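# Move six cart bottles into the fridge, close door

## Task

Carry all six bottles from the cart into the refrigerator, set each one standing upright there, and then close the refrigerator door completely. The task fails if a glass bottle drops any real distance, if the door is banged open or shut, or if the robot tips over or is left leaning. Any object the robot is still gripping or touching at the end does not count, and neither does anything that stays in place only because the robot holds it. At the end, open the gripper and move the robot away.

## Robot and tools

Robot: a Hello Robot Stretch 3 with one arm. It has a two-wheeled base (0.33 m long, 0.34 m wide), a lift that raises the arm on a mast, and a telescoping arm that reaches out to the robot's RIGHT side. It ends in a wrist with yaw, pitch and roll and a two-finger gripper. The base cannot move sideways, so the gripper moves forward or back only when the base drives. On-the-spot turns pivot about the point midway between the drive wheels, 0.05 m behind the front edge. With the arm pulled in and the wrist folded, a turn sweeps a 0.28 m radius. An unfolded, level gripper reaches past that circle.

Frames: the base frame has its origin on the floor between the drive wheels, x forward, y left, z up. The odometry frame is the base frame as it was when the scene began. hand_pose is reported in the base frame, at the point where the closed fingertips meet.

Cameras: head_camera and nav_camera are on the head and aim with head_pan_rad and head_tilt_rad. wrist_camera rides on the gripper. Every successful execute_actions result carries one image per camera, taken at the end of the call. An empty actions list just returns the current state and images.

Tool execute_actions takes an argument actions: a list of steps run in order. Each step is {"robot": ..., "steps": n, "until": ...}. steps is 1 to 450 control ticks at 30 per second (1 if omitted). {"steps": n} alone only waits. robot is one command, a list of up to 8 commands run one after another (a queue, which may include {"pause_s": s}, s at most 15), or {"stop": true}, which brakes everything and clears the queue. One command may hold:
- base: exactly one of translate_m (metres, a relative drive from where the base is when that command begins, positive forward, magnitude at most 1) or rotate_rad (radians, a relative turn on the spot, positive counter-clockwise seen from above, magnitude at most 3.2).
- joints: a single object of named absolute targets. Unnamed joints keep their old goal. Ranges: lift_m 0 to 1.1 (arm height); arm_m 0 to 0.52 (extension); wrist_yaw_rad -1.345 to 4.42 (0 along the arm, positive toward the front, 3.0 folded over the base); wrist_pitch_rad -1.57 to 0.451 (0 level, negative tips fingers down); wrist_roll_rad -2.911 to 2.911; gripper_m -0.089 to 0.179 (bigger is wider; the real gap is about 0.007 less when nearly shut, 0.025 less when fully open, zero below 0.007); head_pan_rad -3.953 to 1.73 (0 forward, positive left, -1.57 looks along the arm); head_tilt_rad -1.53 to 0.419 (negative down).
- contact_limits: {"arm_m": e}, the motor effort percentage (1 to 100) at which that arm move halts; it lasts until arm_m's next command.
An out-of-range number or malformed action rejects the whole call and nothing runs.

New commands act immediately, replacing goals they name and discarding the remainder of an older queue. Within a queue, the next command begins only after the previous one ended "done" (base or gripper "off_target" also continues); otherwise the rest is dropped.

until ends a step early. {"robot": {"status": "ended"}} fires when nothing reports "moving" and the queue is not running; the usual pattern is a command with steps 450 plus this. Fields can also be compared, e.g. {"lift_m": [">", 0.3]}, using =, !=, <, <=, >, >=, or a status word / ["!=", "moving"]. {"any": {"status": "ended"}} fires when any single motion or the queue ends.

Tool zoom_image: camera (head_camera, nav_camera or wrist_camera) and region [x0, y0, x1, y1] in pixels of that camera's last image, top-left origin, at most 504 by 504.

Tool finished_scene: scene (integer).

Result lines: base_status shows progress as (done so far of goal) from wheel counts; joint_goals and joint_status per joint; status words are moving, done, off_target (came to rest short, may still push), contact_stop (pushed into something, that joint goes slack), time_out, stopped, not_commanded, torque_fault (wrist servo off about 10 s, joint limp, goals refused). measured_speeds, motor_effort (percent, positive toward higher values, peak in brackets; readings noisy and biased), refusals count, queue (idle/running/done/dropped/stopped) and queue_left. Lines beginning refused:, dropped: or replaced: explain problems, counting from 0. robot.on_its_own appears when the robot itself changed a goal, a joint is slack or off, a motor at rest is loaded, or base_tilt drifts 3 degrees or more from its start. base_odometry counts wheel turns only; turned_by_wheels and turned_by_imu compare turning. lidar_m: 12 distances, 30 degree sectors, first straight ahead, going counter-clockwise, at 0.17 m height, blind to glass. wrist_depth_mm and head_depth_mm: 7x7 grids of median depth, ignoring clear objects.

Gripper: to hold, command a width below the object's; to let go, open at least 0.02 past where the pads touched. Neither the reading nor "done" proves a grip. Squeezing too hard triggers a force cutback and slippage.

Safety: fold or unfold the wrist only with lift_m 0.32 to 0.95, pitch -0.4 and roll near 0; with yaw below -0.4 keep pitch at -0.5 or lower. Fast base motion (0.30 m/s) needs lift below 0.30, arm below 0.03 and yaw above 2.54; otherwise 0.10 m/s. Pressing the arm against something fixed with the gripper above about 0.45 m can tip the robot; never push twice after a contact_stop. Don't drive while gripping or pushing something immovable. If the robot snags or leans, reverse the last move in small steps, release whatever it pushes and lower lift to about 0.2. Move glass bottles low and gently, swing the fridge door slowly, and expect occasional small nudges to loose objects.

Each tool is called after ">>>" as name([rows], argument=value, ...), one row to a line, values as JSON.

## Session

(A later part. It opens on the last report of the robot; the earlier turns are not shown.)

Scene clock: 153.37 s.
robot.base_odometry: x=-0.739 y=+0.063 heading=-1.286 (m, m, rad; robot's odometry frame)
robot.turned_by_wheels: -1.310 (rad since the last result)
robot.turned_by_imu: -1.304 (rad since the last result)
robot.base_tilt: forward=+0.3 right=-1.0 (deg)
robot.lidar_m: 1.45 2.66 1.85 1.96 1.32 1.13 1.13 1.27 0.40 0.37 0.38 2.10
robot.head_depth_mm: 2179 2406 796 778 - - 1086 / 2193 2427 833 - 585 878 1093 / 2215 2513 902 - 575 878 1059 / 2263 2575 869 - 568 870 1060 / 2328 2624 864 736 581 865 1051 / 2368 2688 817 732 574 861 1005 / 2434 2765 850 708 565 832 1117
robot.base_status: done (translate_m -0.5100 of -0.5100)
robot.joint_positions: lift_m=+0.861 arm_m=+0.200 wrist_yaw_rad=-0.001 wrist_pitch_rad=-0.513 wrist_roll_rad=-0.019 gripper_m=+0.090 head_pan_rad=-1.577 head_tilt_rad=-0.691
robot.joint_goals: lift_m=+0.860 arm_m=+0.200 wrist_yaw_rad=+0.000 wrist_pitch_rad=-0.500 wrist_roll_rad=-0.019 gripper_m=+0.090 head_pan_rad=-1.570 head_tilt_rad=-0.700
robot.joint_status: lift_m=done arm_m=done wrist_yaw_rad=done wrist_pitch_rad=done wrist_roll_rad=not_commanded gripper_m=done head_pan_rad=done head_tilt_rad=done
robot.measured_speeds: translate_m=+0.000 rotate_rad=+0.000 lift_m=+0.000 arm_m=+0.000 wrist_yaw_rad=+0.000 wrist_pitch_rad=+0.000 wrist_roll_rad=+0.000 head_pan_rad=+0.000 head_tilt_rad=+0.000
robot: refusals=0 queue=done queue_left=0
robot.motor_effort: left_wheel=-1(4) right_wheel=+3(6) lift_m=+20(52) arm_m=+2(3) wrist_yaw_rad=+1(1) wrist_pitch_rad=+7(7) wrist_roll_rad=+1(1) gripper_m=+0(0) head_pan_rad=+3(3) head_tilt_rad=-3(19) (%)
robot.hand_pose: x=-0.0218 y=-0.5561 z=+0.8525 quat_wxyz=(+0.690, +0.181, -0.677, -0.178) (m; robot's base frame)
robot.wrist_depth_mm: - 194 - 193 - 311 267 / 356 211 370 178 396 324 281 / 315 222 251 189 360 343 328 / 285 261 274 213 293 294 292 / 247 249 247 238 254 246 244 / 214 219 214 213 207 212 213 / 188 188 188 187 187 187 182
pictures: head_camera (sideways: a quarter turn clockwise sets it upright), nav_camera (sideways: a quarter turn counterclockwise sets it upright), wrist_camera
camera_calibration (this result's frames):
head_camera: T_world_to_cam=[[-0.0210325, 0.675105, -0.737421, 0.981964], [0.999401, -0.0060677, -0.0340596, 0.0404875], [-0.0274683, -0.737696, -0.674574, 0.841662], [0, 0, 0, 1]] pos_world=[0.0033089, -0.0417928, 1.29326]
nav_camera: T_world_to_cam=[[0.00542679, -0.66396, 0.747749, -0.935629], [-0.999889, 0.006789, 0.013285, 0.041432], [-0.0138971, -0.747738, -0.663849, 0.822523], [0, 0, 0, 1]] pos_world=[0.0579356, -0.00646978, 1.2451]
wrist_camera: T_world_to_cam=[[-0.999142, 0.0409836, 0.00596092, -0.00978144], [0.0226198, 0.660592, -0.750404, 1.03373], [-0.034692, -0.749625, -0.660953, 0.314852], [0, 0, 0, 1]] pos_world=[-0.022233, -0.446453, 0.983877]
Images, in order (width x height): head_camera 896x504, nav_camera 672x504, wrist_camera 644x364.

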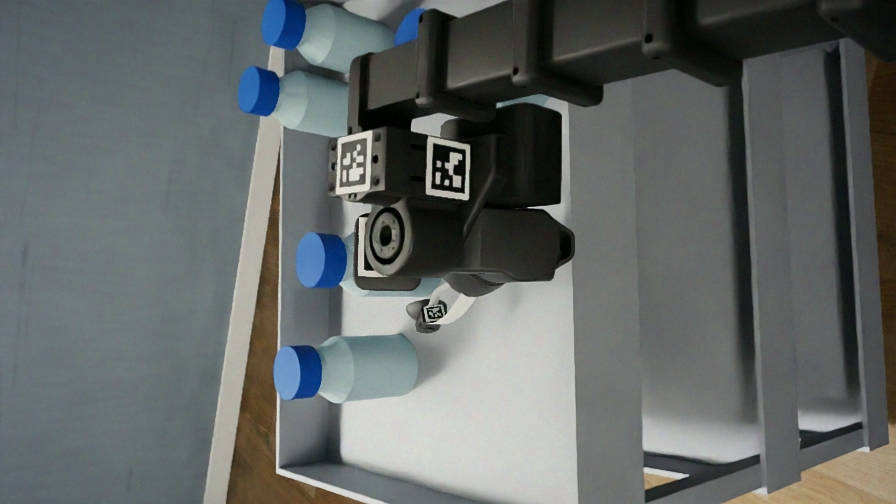

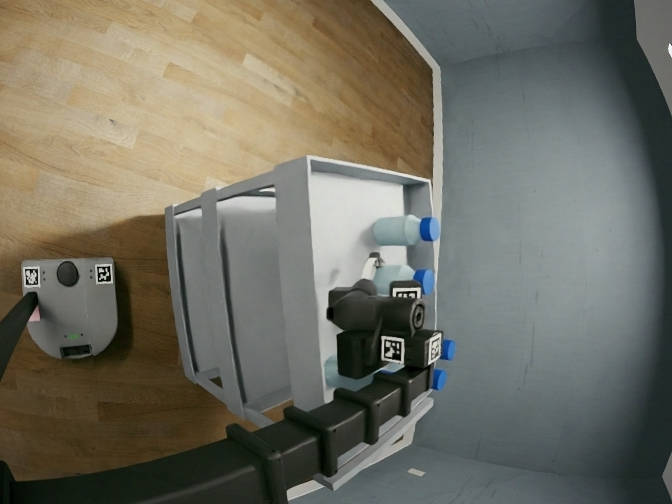

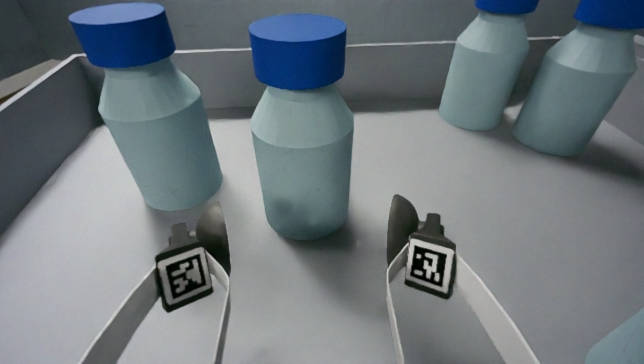

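>>> execute_actions([
  {"robot":[{"joints":{"arm_m":0.285}},{"joints":{"gripper_m":0.03}},{"pause_s":0.5},{"joints":{"lift_m":1.08}},{"joints":{"arm_m":0.0}}],"steps":450,"until":{"robot":{"status":"ended"}}},
  {"robot":[{"base":{"translate_m":0.51},"joints":{"head_tilt_rad":-0.4}},{"base":{"rotate_rad":-0.61}},{"base":{"translate_m":1.0}},{"base":{"translate_m":0.105}},{"base":{"rotate_rad":1.92}},{"base":{"translate_m":0.27}},{"joints":{"arm_m":0.5}},{"joints":{"lift_m":1.02}}],"steps":450,"until":{"robot":{"status":"ended"}}},
  {"steps":450,"until":{"robot":{"status":"ended"}}},
  {"steps":450,"until":{"robot":{"status":"ended"}}},
  {"robot":{"joints":{"lift_m":0.94}},"steps":100,"until":{"robot":{"wrist_pitch_rad":[">",-0.534]}}},
  {"robot":{"stop":true},"steps":5},
  {"robot":[{"joints":{"gripper_m":0.09}},{"joints":{"arm_m":0.0}}],"steps":300,"until":{"robot":{"status":"ended"}}},
])

>>> execute_actions([
  {"robot":[{"base":{"translate_m":-0.27},"joints":{"lift_m":1.05,"head_tilt_rad":-0.7}},{"base":{"rotate_rad":-1.92}},{"base":{"translate_m":-1.0}},{"base":{"translate_m":-0.105}},{"base":{"rotate_rad":0.61}},{"base":{"translate_m":-0.41}},{"joints":{"arm_m":0.2}},{"joints":{"lift_m":0.86}}],"steps":450,"until":{"robot":{"status":"ended"}}},
  {"steps":450,"until":{"robot":{"status":"ended"}}},
  {"steps":450,"until":{"robot":{"status":"ended"}}},
])

Scene clock: 217.27 s.
robot.base_odometry: x=-0.680 y=-1.467 heading=+0.024 (m, m, rad; robot's odometry frame)
robot.turned_by_wheels: +1.310 (rad since the last result)
robot.turned_by_imu: +1.320 (rad since the last result)
robot.base_tilt: forward=+0.3 right=-1.1 (deg)
robot.lidar_m: 0.25 0.26 2.75 1.27 1.26 2.61 2.50 1.64 0.61 0.86 0.36 0.26
robot.head_depth_mm: 639 667 659 653 661 - - / 814 881 904 833 753 936 - / 816 898 973 911 747 1108 - / 812 895 946 848 739 - - / 810 889 952 844 728 1083 887 / 804 883 941 835 724 1013 881 / 752 829 843 787 714 892 835
robot.base_status: done (translate_m +0.2700 of +0.2700)
robot.joint_positions: lift_m=+0.963 arm_m=+0.002 wrist_yaw_rad=+0.001 wrist_pitch_rad=-0.513 wrist_roll_rad=-0.019 gripper_m=+0.090 head_pan_rad=-1.577 head_tilt_rad=-0.408
robot.joint_goals: lift_m=+0.963 arm_m=+0.000 wrist_yaw_rad=+0.000 wrist_pitch_rad=-0.500 wrist_roll_rad=-0.019 gripper_m=+0.090 head_pan_rad=-1.570 head_tilt_rad=-0.400
robot.joint_status: lift_m=contact_stop arm_m=done wrist_yaw_rad=done wrist_pitch_rad=done wrist_roll_rad=not_commanded gripper_m=done head_pan_rad=done head_tilt_rad=done
robot.measured_speeds: translate_m=+0.000 rotate_rad=+0.000 lift_m=+0.000 arm_m=+0.000 wrist_yaw_rad=+0.000 wrist_pitch_rad=+0.000 wrist_roll_rad=+0.000 head_pan_rad=+0.000 head_tilt_rad=+0.000
robot: refusals=0 queue=done queue_left=0
robot.on_its_own: lift_m is slack since a contact_stop, until your next command for it (the place of your stop +0.950 is given up)
robot.motor_effort: left_wheel=-2(4) right_wheel=+3(9) lift_m=+35(56) arm_m=-3(0) wrist_yaw_rad=-1(3) wrist_pitch_rad=+7(31) wrist_roll_rad=+1(1) gripper_m=+0(99) head_pan_rad=+3(3) head_tilt_rad=+3(17) (%)
robot.hand_pose: x=-0.0213 y=-0.3583 z=+0.9546 quat_wxyz=(+0.691, +0.182, -0.677, -0.178) (m; robot's base frame)
robot.wrist_depth_mm: 307 453 534 539 552 342 302 / 305 408 430 429 430 342 916 / 336 366 714 830 513 375 - / 360 435 819 853 646 435 - / 343 456 726 729 692 - - / 342 438 633 655 646 - - / 328 581 871 903 796 - -
pictures: head_camera (sideways: a quarter turn clockwise sets it upright), nav_camera (sideways: a quarter turn counterclockwise sets it upright), wrist_camera
camera_calibration (this result's frames):
head_camera: T_world_to_cam=[[-0.0224018, 0.442188, -0.896643, 1.18956], [0.999346, -0.0155649, -0.0326437, 0.0386569], [-0.0283908, -0.896787, -0.44155, 0.538503], [0, 0, 0, 1]] pos_world=[0.00330529, -0.0424862, 1.30565]
nav_camera: T_world_to_cam=[[0.00681022, -0.428597, 0.90347, -1.13868], [-0.999867, 0.0104531, 0.0124957, 0.0424546], [-0.0147997, -0.903435, -0.428469, 0.516292], [0, 0, 0, 1]] pos_world=[0.0578446, -0.02204, 1.24944]
wrist_camera: T_world_to_cam=[[-0.999227, 0.0388586, 0.00595125, -0.0187983], [0.0212104, 0.660374, -0.750637, 0.979874], [-0.0330988, -0.749931, -0.660688, 0.530266], [0, 0, 0, 1]] pos_world=[-0.0220161, -0.24869, 1.08598]
Images, in order (width x height): head_camera 896x504, nav_camera 672x504, wrist_camera 644x364.

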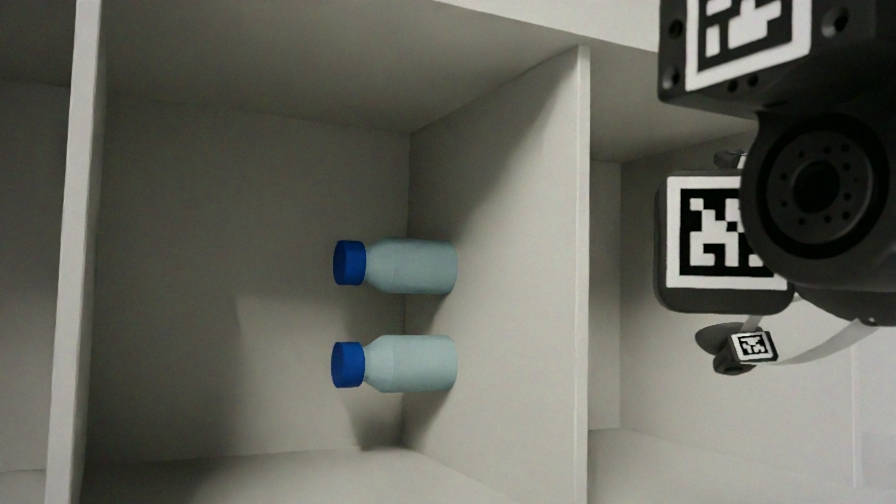

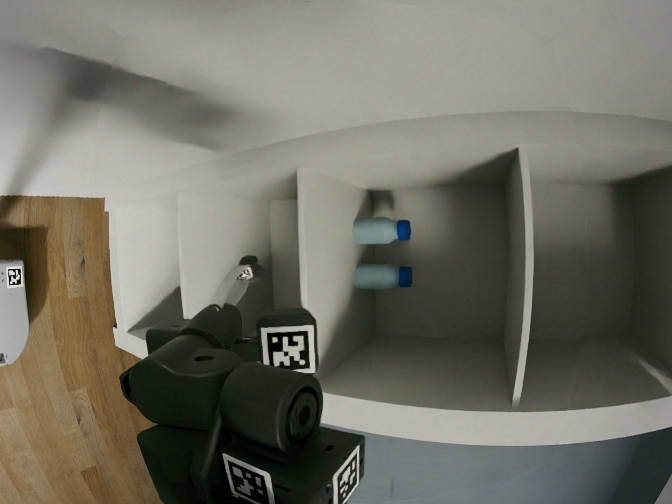

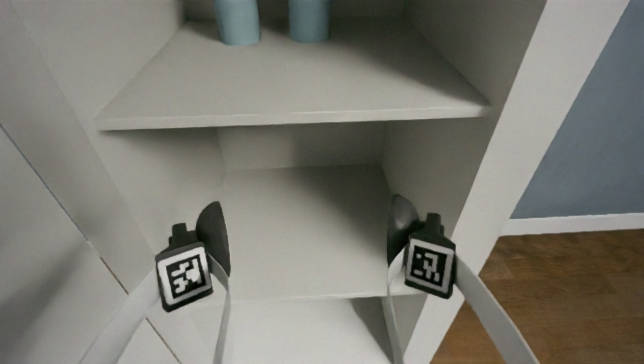

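Scene clock: 249.83 s.
robot.base_odometry: x=-0.711 y=-0.033 heading=-1.286 (m, m, rad; robot's odometry frame)
robot.turned_by_wheels: -1.310 (rad since the last result)
robot.turned_by_imu: -1.303 (rad since the last result)
robot.base_tilt: forward=+0.5 right=-0.9 (deg)
robot.lidar_m: 1.35 2.62 1.80 1.99 1.43 1.22 1.22 0.56 0.39 0.37 0.38 2.01
robot.head_depth_mm: 2177 2425 859 813 - - 1073 / 2215 2453 917 - 574 881 1070 / 2243 2521 898 - 566 874 1065 / 2297 2601 869 - 558 869 1058 / 2328 2661 861 737 570 860 1034 / 2405 2683 2127 733 561 827 1144 / 2423 2724 2340 1866 1568 1354 1178
robot.base_status: done (translate_m -0.4100 of -0.4100)
robot.joint_positions: lift_m=+0.861 arm_m=+0.200 wrist_yaw_rad=+0.001 wrist_pitch_rad=-0.513 wrist_roll_rad=-0.019 gripper_m=+0.090 head_pan_rad=-1.577 head_tilt_rad=-0.691
robot.joint_goals: lift_m=+0.860 arm_m=+0.200 wrist_yaw_rad=+0.000 wrist_pitch_rad=-0.500 wrist_roll_rad=-0.019 gripper_m=+0.090 head_pan_rad=-1.570 head_tilt_rad=-0.700
robot.joint_status: lift_m=done arm_m=done wrist_yaw_rad=done wrist_pitch_rad=done wrist_roll_rad=not_commanded gripper_m=done head_pan_rad=done head_tilt_rad=done
robot.measured_speeds: translate_m=+0.000 rotate_rad=+0.000 lift_m=+0.000 arm_m=+0.000 wrist_yaw_rad=+0.000 wrist_pitch_rad=+0.000 wrist_roll_rad=+0.000 head_pan_rad=+0.000 head_tilt_rad=+0.000
robot: refusals=0 queue=done queue_left=0
robot.motor_effort: left_wheel=-2(5) right_wheel=+3(6) lift_m=+21(53) arm_m=+2(3) wrist_yaw_rad=-1(1) wrist_pitch_rad=+7(7) wrist_roll_rad=+1(1) gripper_m=+0(0) head_pan_rad=+3(3) head_tilt_rad=-4(18) (%)
robot.hand_pose: x=-0.0213 y=-0.5561 z=+0.8525 quat_wxyz=(+0.691, +0.182, -0.677, -0.178) (m; robot's base frame)
robot.wrist_depth_mm: - - - 368 - - 310 / - - 361 370 395 395 331 / - 293 347 237 360 359 342 / - 265 283 270 293 291 291 / 186 240 247 247 255 245 245 / 178 214 213 213 206 212 212 / 173 187 188 188 187 187 187
pictures: head_camera (sideways: a quarter turn clockwise sets it upright), nav_camera (sideways: a quarter turn counterclockwise sets it upright), wrist_camera
camera_calibration (this result's frames):
head_camera: T_world_to_cam=[[-0.0210429, 0.675105, -0.737421, 0.981964], [0.999401, -0.00605233, -0.0340596, 0.0404875], [-0.0274569, -0.737697, -0.674574, 0.841662], [0, 0, 0, 1]] pos_world=[0.00330954, -0.0417929, 1.29326]
nav_camera: T_world_to_cam=[[0.005437, -0.66396, 0.747749, -0.935629], [-0.999889, 0.00677362, 0.013285, 0.041432], [-0.0138856, -0.747738, -0.663849, 0.822523], [0, 0, 0, 1]] pos_world=[0.0579357, -0.00646898, 1.2451]
wrist_camera: T_world_to_cam=[[-0.999227, 0.0388591, 0.00596522, -0.0105196], [0.0212119, 0.660639, -0.750404, 1.03372], [-0.0331009, -0.749697, -0.660953, 0.314862], [0, 0, 0, 1]] pos_world=[-0.0220164, -0.446455, 0.983877]
Images, in order (width x height): head_camera 896x504, nav_camera 672x504, wrist_camera 644x364.

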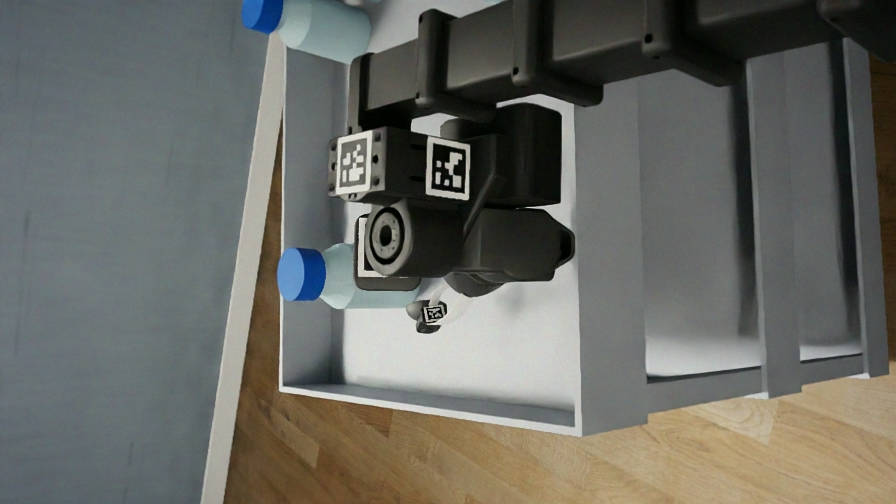

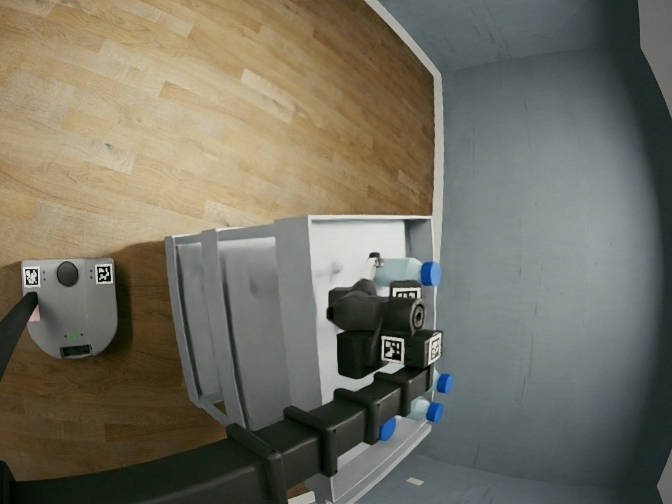

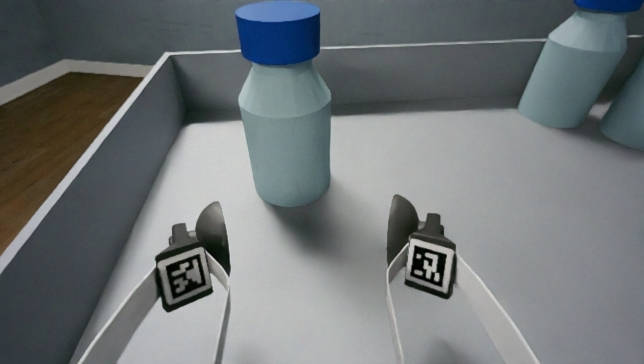

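>>> execute_actions([
  {"robot":[{"base":{"translate_m":0.015}},{"joints":{"arm_m":0.32}}],"steps":300,"until":{"robot":{"status":"ended"}}},
])

Scene clock: 263.90 s.
robot.base_odometry: x=-0.707 y=-0.048 heading=-1.286 (m, m, rad; robot's odometry frame)
robot.turned_by_wheels: +0.000 (rad since the last result)
robot.turned_by_imu: +0.001 (rad since the last result)
robot.base_tilt: forward=+0.4 right=-0.9 (deg)
robot.lidar_m: 1.34 2.63 1.79 1.99 1.44 1.23 1.24 0.56 0.39 0.37 0.38 1.99
robot.head_depth_mm: 2166 2424 869 - - - 1072 / 2213 2476 - 734 592 876 1072 / 2251 2497 - 728 584 875 1062 / 2308 2572 - 722 575 871 1045 / 2344 2654 877 737 569 863 966 / 2388 2699 2291 779 598 1276 1164 / 2453 2799 2329 1880 1566 1345 1180
robot.base_status: done (translate_m +0.0150 of +0.0150)
robot.joint_positions: lift_m=+0.861 arm_m=+0.320 wrist_yaw_rad=+0.001 wrist_pitch_rad=-0.513 wrist_roll_rad=-0.019 gripper_m=+0.090 head_pan_rad=-1.577 head_tilt_rad=-0.691
robot.joint_goals: lift_m=+0.860 arm_m=+0.320 wrist_yaw_rad=+0.000 wrist_pitch_rad=-0.500 wrist_roll_rad=-0.019 gripper_m=+0.090 head_pan_rad=-1.570 head_tilt_rad=-0.700
robot.joint_status: lift_m=done arm_m=done wrist_yaw_rad=done wrist_pitch_rad=done wrist_roll_rad=not_commanded gripper_m=done head_pan_rad=done head_tilt_rad=done
robot.measured_speeds: translate_m=+0.000 rotate_rad=+0.000 lift_m=+0.000 arm_m=+0.000 wrist_yaw_rad=+0.000 wrist_pitch_rad=+0.000 wrist_roll_rad=+0.000 head_pan_rad=+0.000 head_tilt_rad=+0.000
robot: refusals=0 queue=done queue_left=0
robot.motor_effort: left_wheel=-2(3) right_wheel=+3(9) lift_m=+21(20) arm_m=+2(3) wrist_yaw_rad=-1(1) wrist_pitch_rad=+7(7) wrist_roll_rad=+1(1) gripper_m=-1(0) head_pan_rad=+3(2) head_tilt_rad=-3(3) (%)
robot.hand_pose: x=-0.0213 y=-0.6761 z=+0.8525 quat_wxyz=(+0.691, +0.182, -0.677, -0.178) (m; robot's base frame)
robot.wrist_depth_mm: - - - - - - - / - - - 121 - - - / - 274 104 98 304 314 311 / - 251 271 109 291 290 279 / 186 230 131 124 250 245 244 / 172 208 154 138 206 212 212 / 164 188 187 173 187 187 187
pictures: head_camera (sideways: a quarter turn clockwise sets it upright), nav_camera (sideways: a quarter turn counterclockwise sets it upright), wrist_camera
camera_calibration (this result's frames):
head_camera: T_world_to_cam=[[-0.0210428, 0.675106, -0.737421, 0.981963], [0.999401, -0.00605253, -0.0340596, 0.0404875], [-0.0274571, -0.737696, -0.674574, 0.841663], [0, 0, 0, 1]] pos_world=[0.00330953, -0.0417929, 1.29326]
nav_camera: T_world_to_cam=[[0.00543684, -0.66396, 0.747748, -0.935628], [-0.999889, 0.00677385, 0.013285, 0.041432], [-0.0138858, -0.747737, -0.66385, 0.822524], [0, 0, 0, 1]] pos_world=[0.0579357, -0.00646894, 1.2451]
wrist_camera: T_world_to_cam=[[-0.999227, 0.0388592, 0.00596516, -0.00585649], [0.021212, 0.660639, -0.750404, 1.11299], [-0.0331009, -0.749697, -0.660953, 0.2249], [0, 0, 0, 1]] pos_world=[-0.0220164, -0.566452, 0.983877]
Images, in order (width x height): head_camera 896x504, nav_camera 672x504, wrist_camera 644x364.

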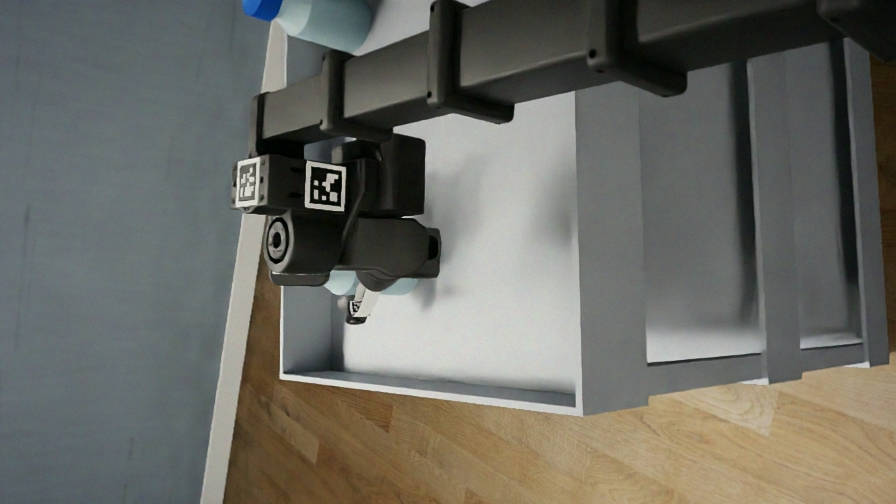

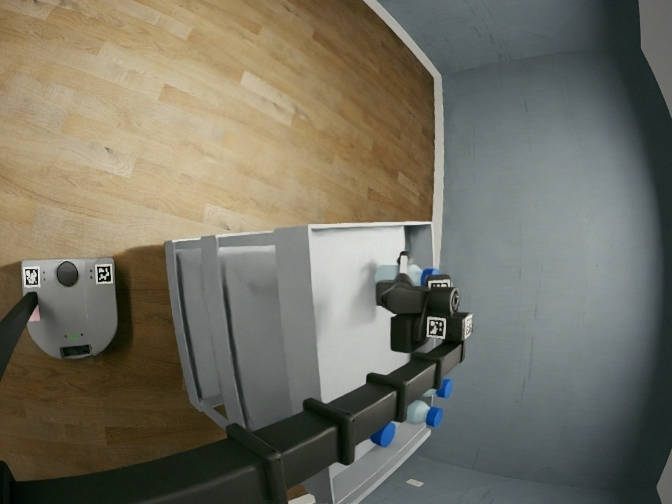

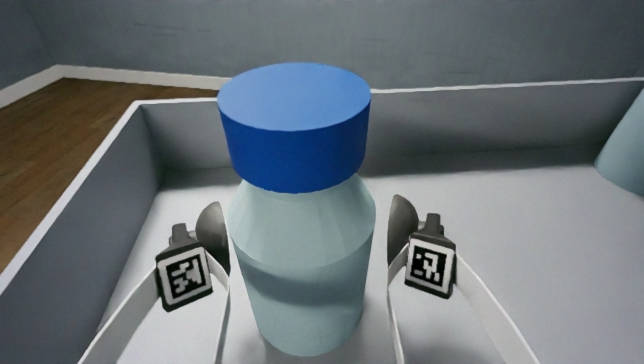

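>>> execute_actions([
  {"robot":[{"joints":{"gripper_m":0.03}},{"pause_s":0.5},{"joints":{"lift_m":1.08}},{"joints":{"arm_m":0}},{"base":{"translate_m":0.395}},{"base":{"rotate_rad":-0.61}},{"base":{"translate_m":1.0}},{"base":{"translate_m":0.105}}],"steps":450,"until":{"robot":{"status":"ended"}}},
  {"steps":450,"until":{"robot":{"status":"ended"}}},
  {"robot":[{"base":{"rotate_rad":1.92}},{"base":{"translate_m":0.39}},{"joints":{"arm_m":0.395}},{"joints":{"lift_m":1.02}}],"steps":450,"until":{"robot":{"status":"ended"}}},
  {"robot":{"joints":{"lift_m":0.94}},"steps":100,"until":{"robot":{"wrist_pitch_rad":[">",-0.534]}}},
  {"robot":{"stop":true},"steps":10},
  {"robot":[{"joints":{"gripper_m":0.09}},{"joints":{"arm_m":0}}],"steps":300,"until":{"robot":{"status":"ended"}}},
])

Scene clock: 325.47 s.
robot.base_odometry: x=-0.560 y=-1.464 heading=+0.024 (m, m, rad; robot's odometry frame)
robot.turned_by_wheels: +1.310 (rad since the last result)
robot.turned_by_imu: +1.320 (rad since the last result)
robot.base_tilt: forward=+0.3 right=-1.1 (deg)
robot.lidar_m: - 0.15 2.75 2.65 1.38 2.74 2.61 1.64 0.67 0.56 0.19 0.15
robot.head_depth_mm: 858 916 732 977 - - - / 850 914 726 1192 - - - / 847 834 719 1200 - - - / 835 708 709 1200 - - - / 845 905 701 1152 975 1202 1189 / 573 585 607 707 810 948 977 / 451 491 527 531 538 540 546
robot.base_status: done (translate_m +0.3900 of +0.3900)
robot.joint_positions: lift_m=+0.963 arm_m=+0.002 wrist_yaw_rad=+0.001 wrist_pitch_rad=-0.513 wrist_roll_rad=-0.019 gripper_m=+0.090 head_pan_rad=-1.577 head_tilt_rad=-0.691
robot.joint_goals: lift_m=+0.963 arm_m=+0.000 wrist_yaw_rad=+0.000 wrist_pitch_rad=-0.500 wrist_roll_rad=-0.019 gripper_m=+0.090 head_pan_rad=-1.570 head_tilt_rad=-0.700
robot.joint_status: lift_m=contact_stop arm_m=done wrist_yaw_rad=done wrist_pitch_rad=done wrist_roll_rad=not_commanded gripper_m=done head_pan_rad=done head_tilt_rad=done
robot.measured_speeds: translate_m=+0.000 rotate_rad=+0.000 lift_m=+0.000 arm_m=+0.000 wrist_yaw_rad=+0.000 wrist_pitch_rad=+0.000 wrist_roll_rad=+0.000 head_pan_rad=+0.000 head_tilt_rad=+0.000
robot: refusals=0 queue=done queue_left=0
robot.on_its_own: lift_m is slack since a contact_stop, until your next command for it (the place of your stop +0.950 is given up)
robot.motor_effort: left_wheel=-2(5) right_wheel=+4(9) lift_m=+36(55) arm_m=-3(5) wrist_yaw_rad=-1(2) wrist_pitch_rad=+7(31) wrist_roll_rad=+1(1) gripper_m=+0(99) head_pan_rad=+3(4) head_tilt_rad=-3(3) (%)
robot.hand_pose: x=-0.0213 y=-0.3584 z=+0.9546 quat_wxyz=(+0.691, +0.182, -0.677, -0.178) (m; robot's base frame)
robot.wrist_depth_mm: 211 273 513 530 566 518 360 / 208 295 412 431 427 424 364 / 206 318 366 835 780 498 382 / 205 297 467 863 833 534 440 / 203 284 545 727 737 543 - / 201 252 574 642 758 604 - / 199 311 595 903 897 - -
pictures: head_camera (sideways: a quarter turn clockwise sets it upright), nav_camera (sideways: a quarter turn counterclockwise sets it upright), wrist_camera
camera_calibration (this result's frames):
head_camera: T_world_to_cam=[[-0.0210422, 0.675228, -0.737309, 0.981818], [0.999402, -0.00604667, -0.0340596, 0.0404876], [-0.0274563, -0.737585, -0.674696, 0.841821], [0, 0, 0, 1]] pos_world=[0.00330955, -0.0417914, 1.29326]
nav_camera: T_world_to_cam=[[0.00543628, -0.664084, 0.747638, -0.935485], [-0.999889, 0.00677142, 0.0132851, 0.0414318], [-0.013885, -0.747628, -0.663973, 0.822684], [0, 0, 0, 1]] pos_world=[0.0579357, -0.00645955, 1.24509]
wrist_camera: T_world_to_cam=[[-0.999228, 0.0388335, 0.00595384, -0.0188046], [0.0211907, 0.660348, -0.750661, 0.979897], [-0.0330824, -0.749955, -0.660661, 0.530228], [0, 0, 0, 1]] pos_world=[-0.0220135, -0.248695, 1.08598]
Images, in order (width x height): head_camera 896x504, nav_camera 672x504, wrist_camera 644x364.

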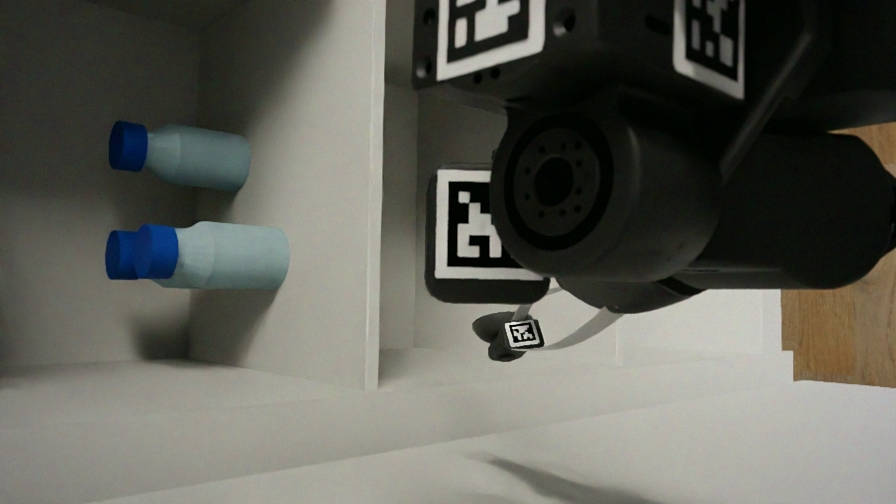

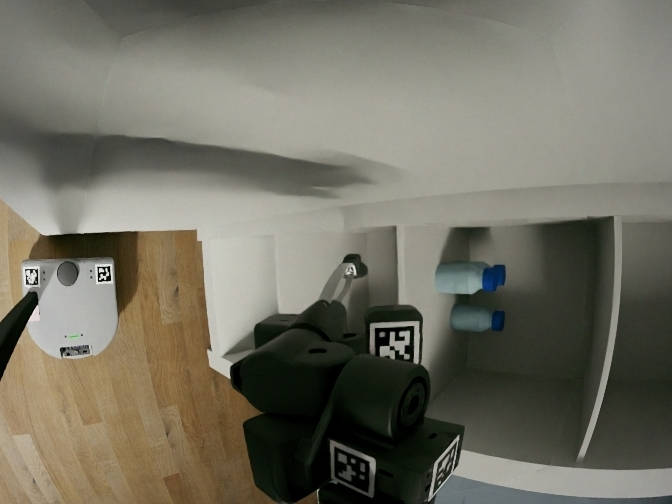

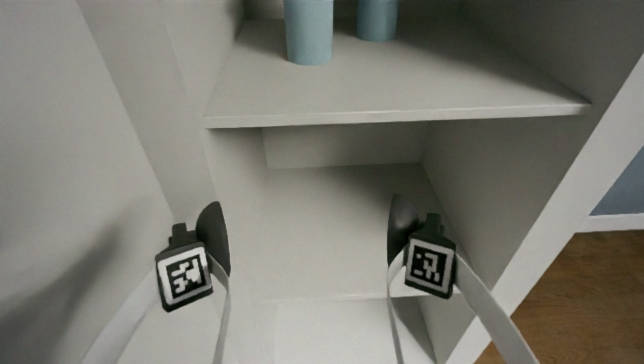

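>>> execute_actions([
  {"robot":[{"base":{"translate_m":-0.39},"joints":{"lift_m":1.05}},{"base":{"rotate_rad":-1.92}},{"base":{"translate_m":-1.0}},{"base":{"translate_m":-0.105}},{"base":{"rotate_rad":0.61}},{"base":{"translate_m":-0.66}},{"joints":{"arm_m":0.03}}],"steps":450,"until":{"robot":{"status":"ended"}}},
  {"steps":450,"until":{"robot":{"status":"ended"}}},
  {"steps":450,"until":{"robot":{"status":"ended"}}},
])

Scene clock: 360.90 s.
robot.base_odometry: x=-0.781 y=+0.207 heading=-1.286 (m, m, rad; robot's odometry frame)
robot.turned_by_wheels: -1.310 (rad since the last result)
robot.turned_by_imu: -1.304 (rad since the last result)
robot.base_tilt: forward=+0.3 right=-0.8 (deg)
robot.lidar_m: 1.61 2.70 1.91 1.94 1.14 0.98 0.98 1.10 0.41 0.39 0.39 0.51
robot.head_depth_mm: 2085 - - - - 1368 1216 / 2111 - - - 611 817 1170 / 2139 - - - - 865 1101 / 2238 - - - 592 869 1077 / 2306 2588 893 717 584 862 1050 / 2334 2638 881 732 575 858 1046 / 2411 2693 872 722 583 854 1042
robot.base_status: done (translate_m -0.6600 of -0.6600)
robot.joint_positions: lift_m=+1.049 arm_m=+0.030 wrist_yaw_rad=+0.001 wrist_pitch_rad=-0.513 wrist_roll_rad=-0.019 gripper_m=+0.090 head_pan_rad=-1.577 head_tilt_rad=-0.691
robot.joint_goals: lift_m=+1.050 arm_m=+0.030 wrist_yaw_rad=+0.000 wrist_pitch_rad=-0.500 wrist_roll_rad=-0.019 gripper_m=+0.090 head_pan_rad=-1.570 head_tilt_rad=-0.700
robot.joint_status: lift_m=done arm_m=done wrist_yaw_rad=done wrist_pitch_rad=done wrist_roll_rad=not_commanded gripper_m=done head_pan_rad=done head_tilt_rad=done
robot.measured_speeds: translate_m=+0.000 rotate_rad=+0.000 lift_m=+0.000 arm_m=+0.000 wrist_yaw_rad=+0.000 wrist_pitch_rad=+0.000 wrist_roll_rad=+0.000 head_pan_rad=+0.000 head_tilt_rad=+0.000
robot: refusals=0 queue=done queue_left=0
robot.motor_effort: left_wheel=-1(5) right_wheel=+4(6) lift_m=+51(53) arm_m=+3(3) wrist_yaw_rad=-1(1) wrist_pitch_rad=+7(7) wrist_roll_rad=+1(1) gripper_m=+0(0) head_pan_rad=+3(3) head_tilt_rad=-2(3) (%)
robot.hand_pose: x=-0.0213 y=-0.3861 z=+1.0414 quat_wxyz=(+0.691, +0.182, -0.677, -0.178) (m; robot's base frame)
robot.wrist_depth_mm: - - - - - - - / - - - - - - - / - 627 640 621 599 - - / - 583 579 572 552 - - / 460 485 483 326 490 434 - / 420 433 422 355 410 370 - / 369 371 368 368 366 320 -
pictures: head_camera (sideways: a quarter turn clockwise sets it upright), nav_camera (sideways: a quarter turn counterclockwise sets it upright), wrist_camera
camera_calibration (this result's frames):
head_camera: T_world_to_cam=[[-0.021042, 0.675228, -0.737309, 0.981818], [0.999402, -0.00604691, -0.0340596, 0.0404876], [-0.0274565, -0.737585, -0.674696, 0.841821], [0, 0, 0, 1]] pos_world=[0.00330954, -0.0417914, 1.29326]
nav_camera: T_world_to_cam=[[0.00543612, -0.664084, 0.747638, -0.935485], [-0.999889, 0.00677165, 0.0132851, 0.0414318], [-0.0138852, -0.747628, -0.663973, 0.822684], [0, 0, 0, 1]] pos_world=[0.0579357, -0.00645956, 1.24509]
wrist_camera: T_world_to_cam=[[-0.999228, 0.0388317, 0.00596682, -0.0182596], [0.0211907, 0.660596, -0.750442, 1.06324], [-0.0330826, -0.749737, -0.660909, 0.567148], [0, 0, 0, 1]] pos_world=[-0.0220135, -0.276451, 1.17284]
Images, in order (width x height): head_camera 896x504, nav_camera 672x504, wrist_camera 644x364.

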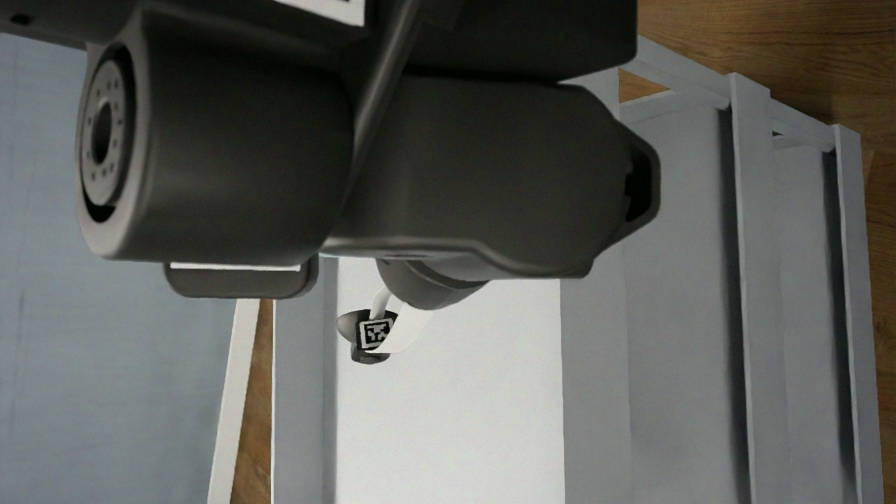

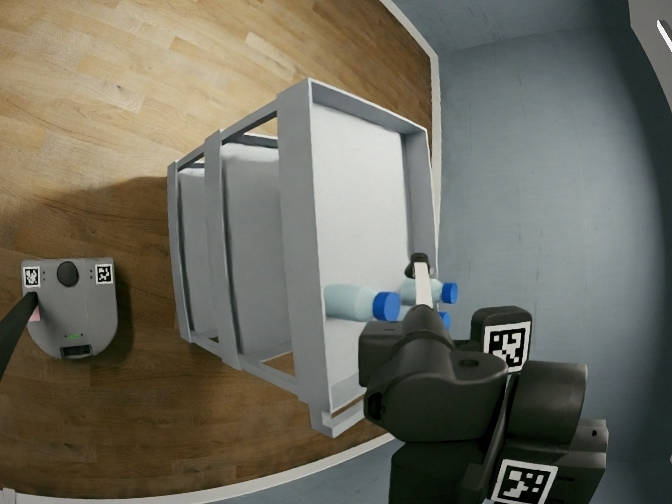

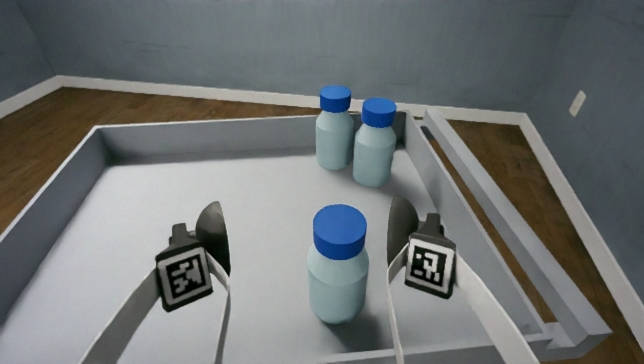

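>>> execute_actions([
  {"robot":[{"base":{"translate_m":-0.033},"joints":{"arm_m":0.125,"gripper_m":0.11}},{"joints":{"lift_m":0.88}}],"steps":450,"until":{"robot":{"status":"ended"}}},
])

Scene clock: 368.70 s.
robot.base_odometry: x=-0.791 y=+0.238 heading=-1.286 (m, m, rad; robot's odometry frame)
robot.turned_by_wheels: +0.000 (rad since the last result)
robot.turned_by_imu: +0.001 (rad since the last result)
robot.base_tilt: forward=+0.2 right=-0.9 (deg)
robot.lidar_m: 1.64 2.71 1.93 1.94 1.11 0.95 0.95 1.06 0.41 0.39 0.40 0.52
robot.head_depth_mm: 2106 2352 2524 - - - 1222 / 2147 2407 889 - - 828 1205 / 2199 2465 783 - - 874 1094 / 2240 2500 833 - - 851 1096 / 2294 2561 893 734 585 864 1055 / 2318 2614 878 729 579 857 1049 / 2401 2690 876 724 572 852 1036
robot.base_status: done (translate_m -0.0330 of -0.0330)
robot.joint_positions: lift_m=+0.881 arm_m=+0.125 wrist_yaw_rad=+0.001 wrist_pitch_rad=-0.513 wrist_roll_rad=-0.019 gripper_m=+0.110 head_pan_rad=-1.577 head_tilt_rad=-0.691
robot.joint_goals: lift_m=+0.880 arm_m=+0.125 wrist_yaw_rad=+0.000 wrist_pitch_rad=-0.500 wrist_roll_rad=-0.019 gripper_m=+0.110 head_pan_rad=-1.570 head_tilt_rad=-0.700
robot.joint_status: lift_m=done arm_m=done wrist_yaw_rad=done wrist_pitch_rad=done wrist_roll_rad=not_commanded gripper_m=done head_pan_rad=done head_tilt_rad=done
robot.measured_speeds: translate_m=+0.000 rotate_rad=+0.000 lift_m=+0.000 arm_m=+0.000 wrist_yaw_rad=+0.000 wrist_pitch_rad=+0.000 wrist_roll_rad=+0.000 head_pan_rad=+0.000 head_tilt_rad=+0.000
robot: refusals=0 queue=done queue_left=0
robot.motor_effort: left_wheel=-1(4) right_wheel=+3(5) lift_m=+21(51) arm_m=+2(0) wrist_yaw_rad=-1(1) wrist_pitch_rad=+7(7) wrist_roll_rad=+1(1) gripper_m=+0(77) head_pan_rad=+3(3) head_tilt_rad=-3(3) (%)
robot.hand_pose: x=-0.0213 y=-0.4811 z=+0.8724 quat_wxyz=(+0.691, +0.182, -0.677, -0.178) (m; robot's base frame)
robot.wrist_depth_mm: - - - 375 460 - - / 438 456 465 384 372 370 - / 401 400 367 132 380 300 - / 325 325 301 129 322 286 229 / 272 283 158 147 273 263 209 / 236 243 223 163 229 235 203 / 211 207 208 197 206 207 198
pictures: head_camera (sideways: a quarter turn clockwise sets it upright), nav_camera (sideways: a quarter turn counterclockwise sets it upright), wrist_camera
camera_calibration (this result's frames):
head_camera: T_world_to_cam=[[-0.0210421, 0.675228, -0.737309, 0.981818], [0.999402, -0.00604679, -0.0340596, 0.0404876], [-0.0274564, -0.737585, -0.674696, 0.841821], [0, 0, 0, 1]] pos_world=[0.00330955, -0.0417914, 1.29326]
nav_camera: T_world_to_cam=[[0.0054362, -0.664084, 0.747638, -0.935485], [-0.999889, 0.00677154, 0.0132851, 0.0414318], [-0.0138851, -0.747628, -0.663973, 0.822684], [0, 0, 0, 1]] pos_world=[0.0579357, -0.00645956, 1.24509]
wrist_camera: T_world_to_cam=[[-0.999227, 0.0388449, 0.00597189, -0.0135638], [0.0211996, 0.660687, -0.750362, 0.999141], [-0.0330933, -0.749655, -0.661, 0.384361], [0, 0, 0, 1]] pos_world=[-0.022015, -0.371454, 1.00386]
Images, in order (width x height): head_camera 896x504, nav_camera 672x504, wrist_camera 644x364.

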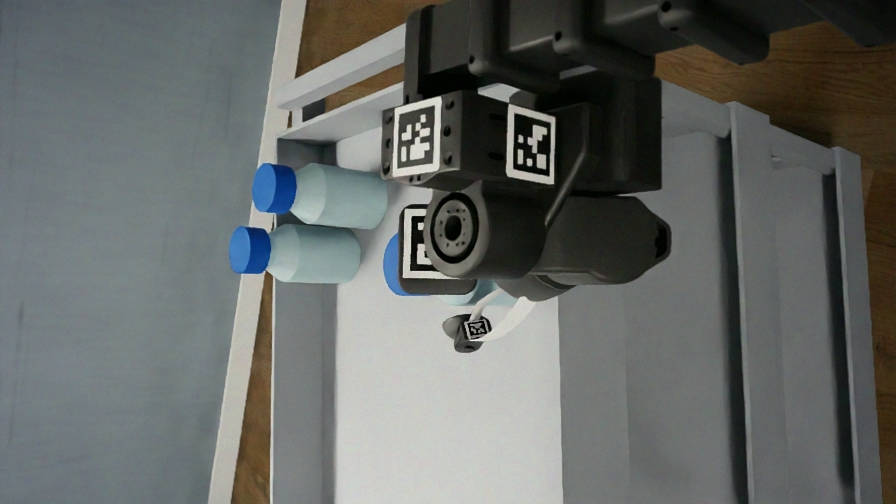

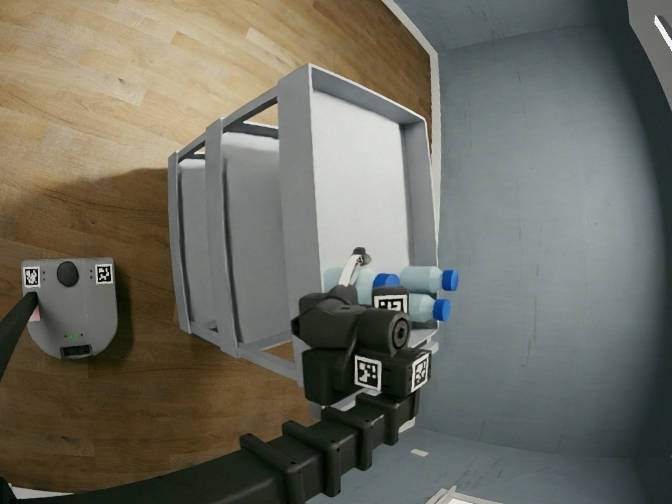

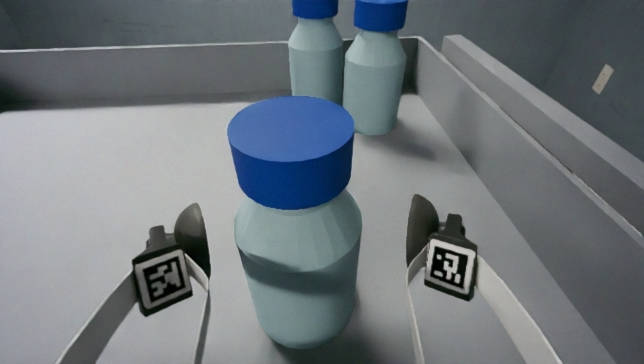

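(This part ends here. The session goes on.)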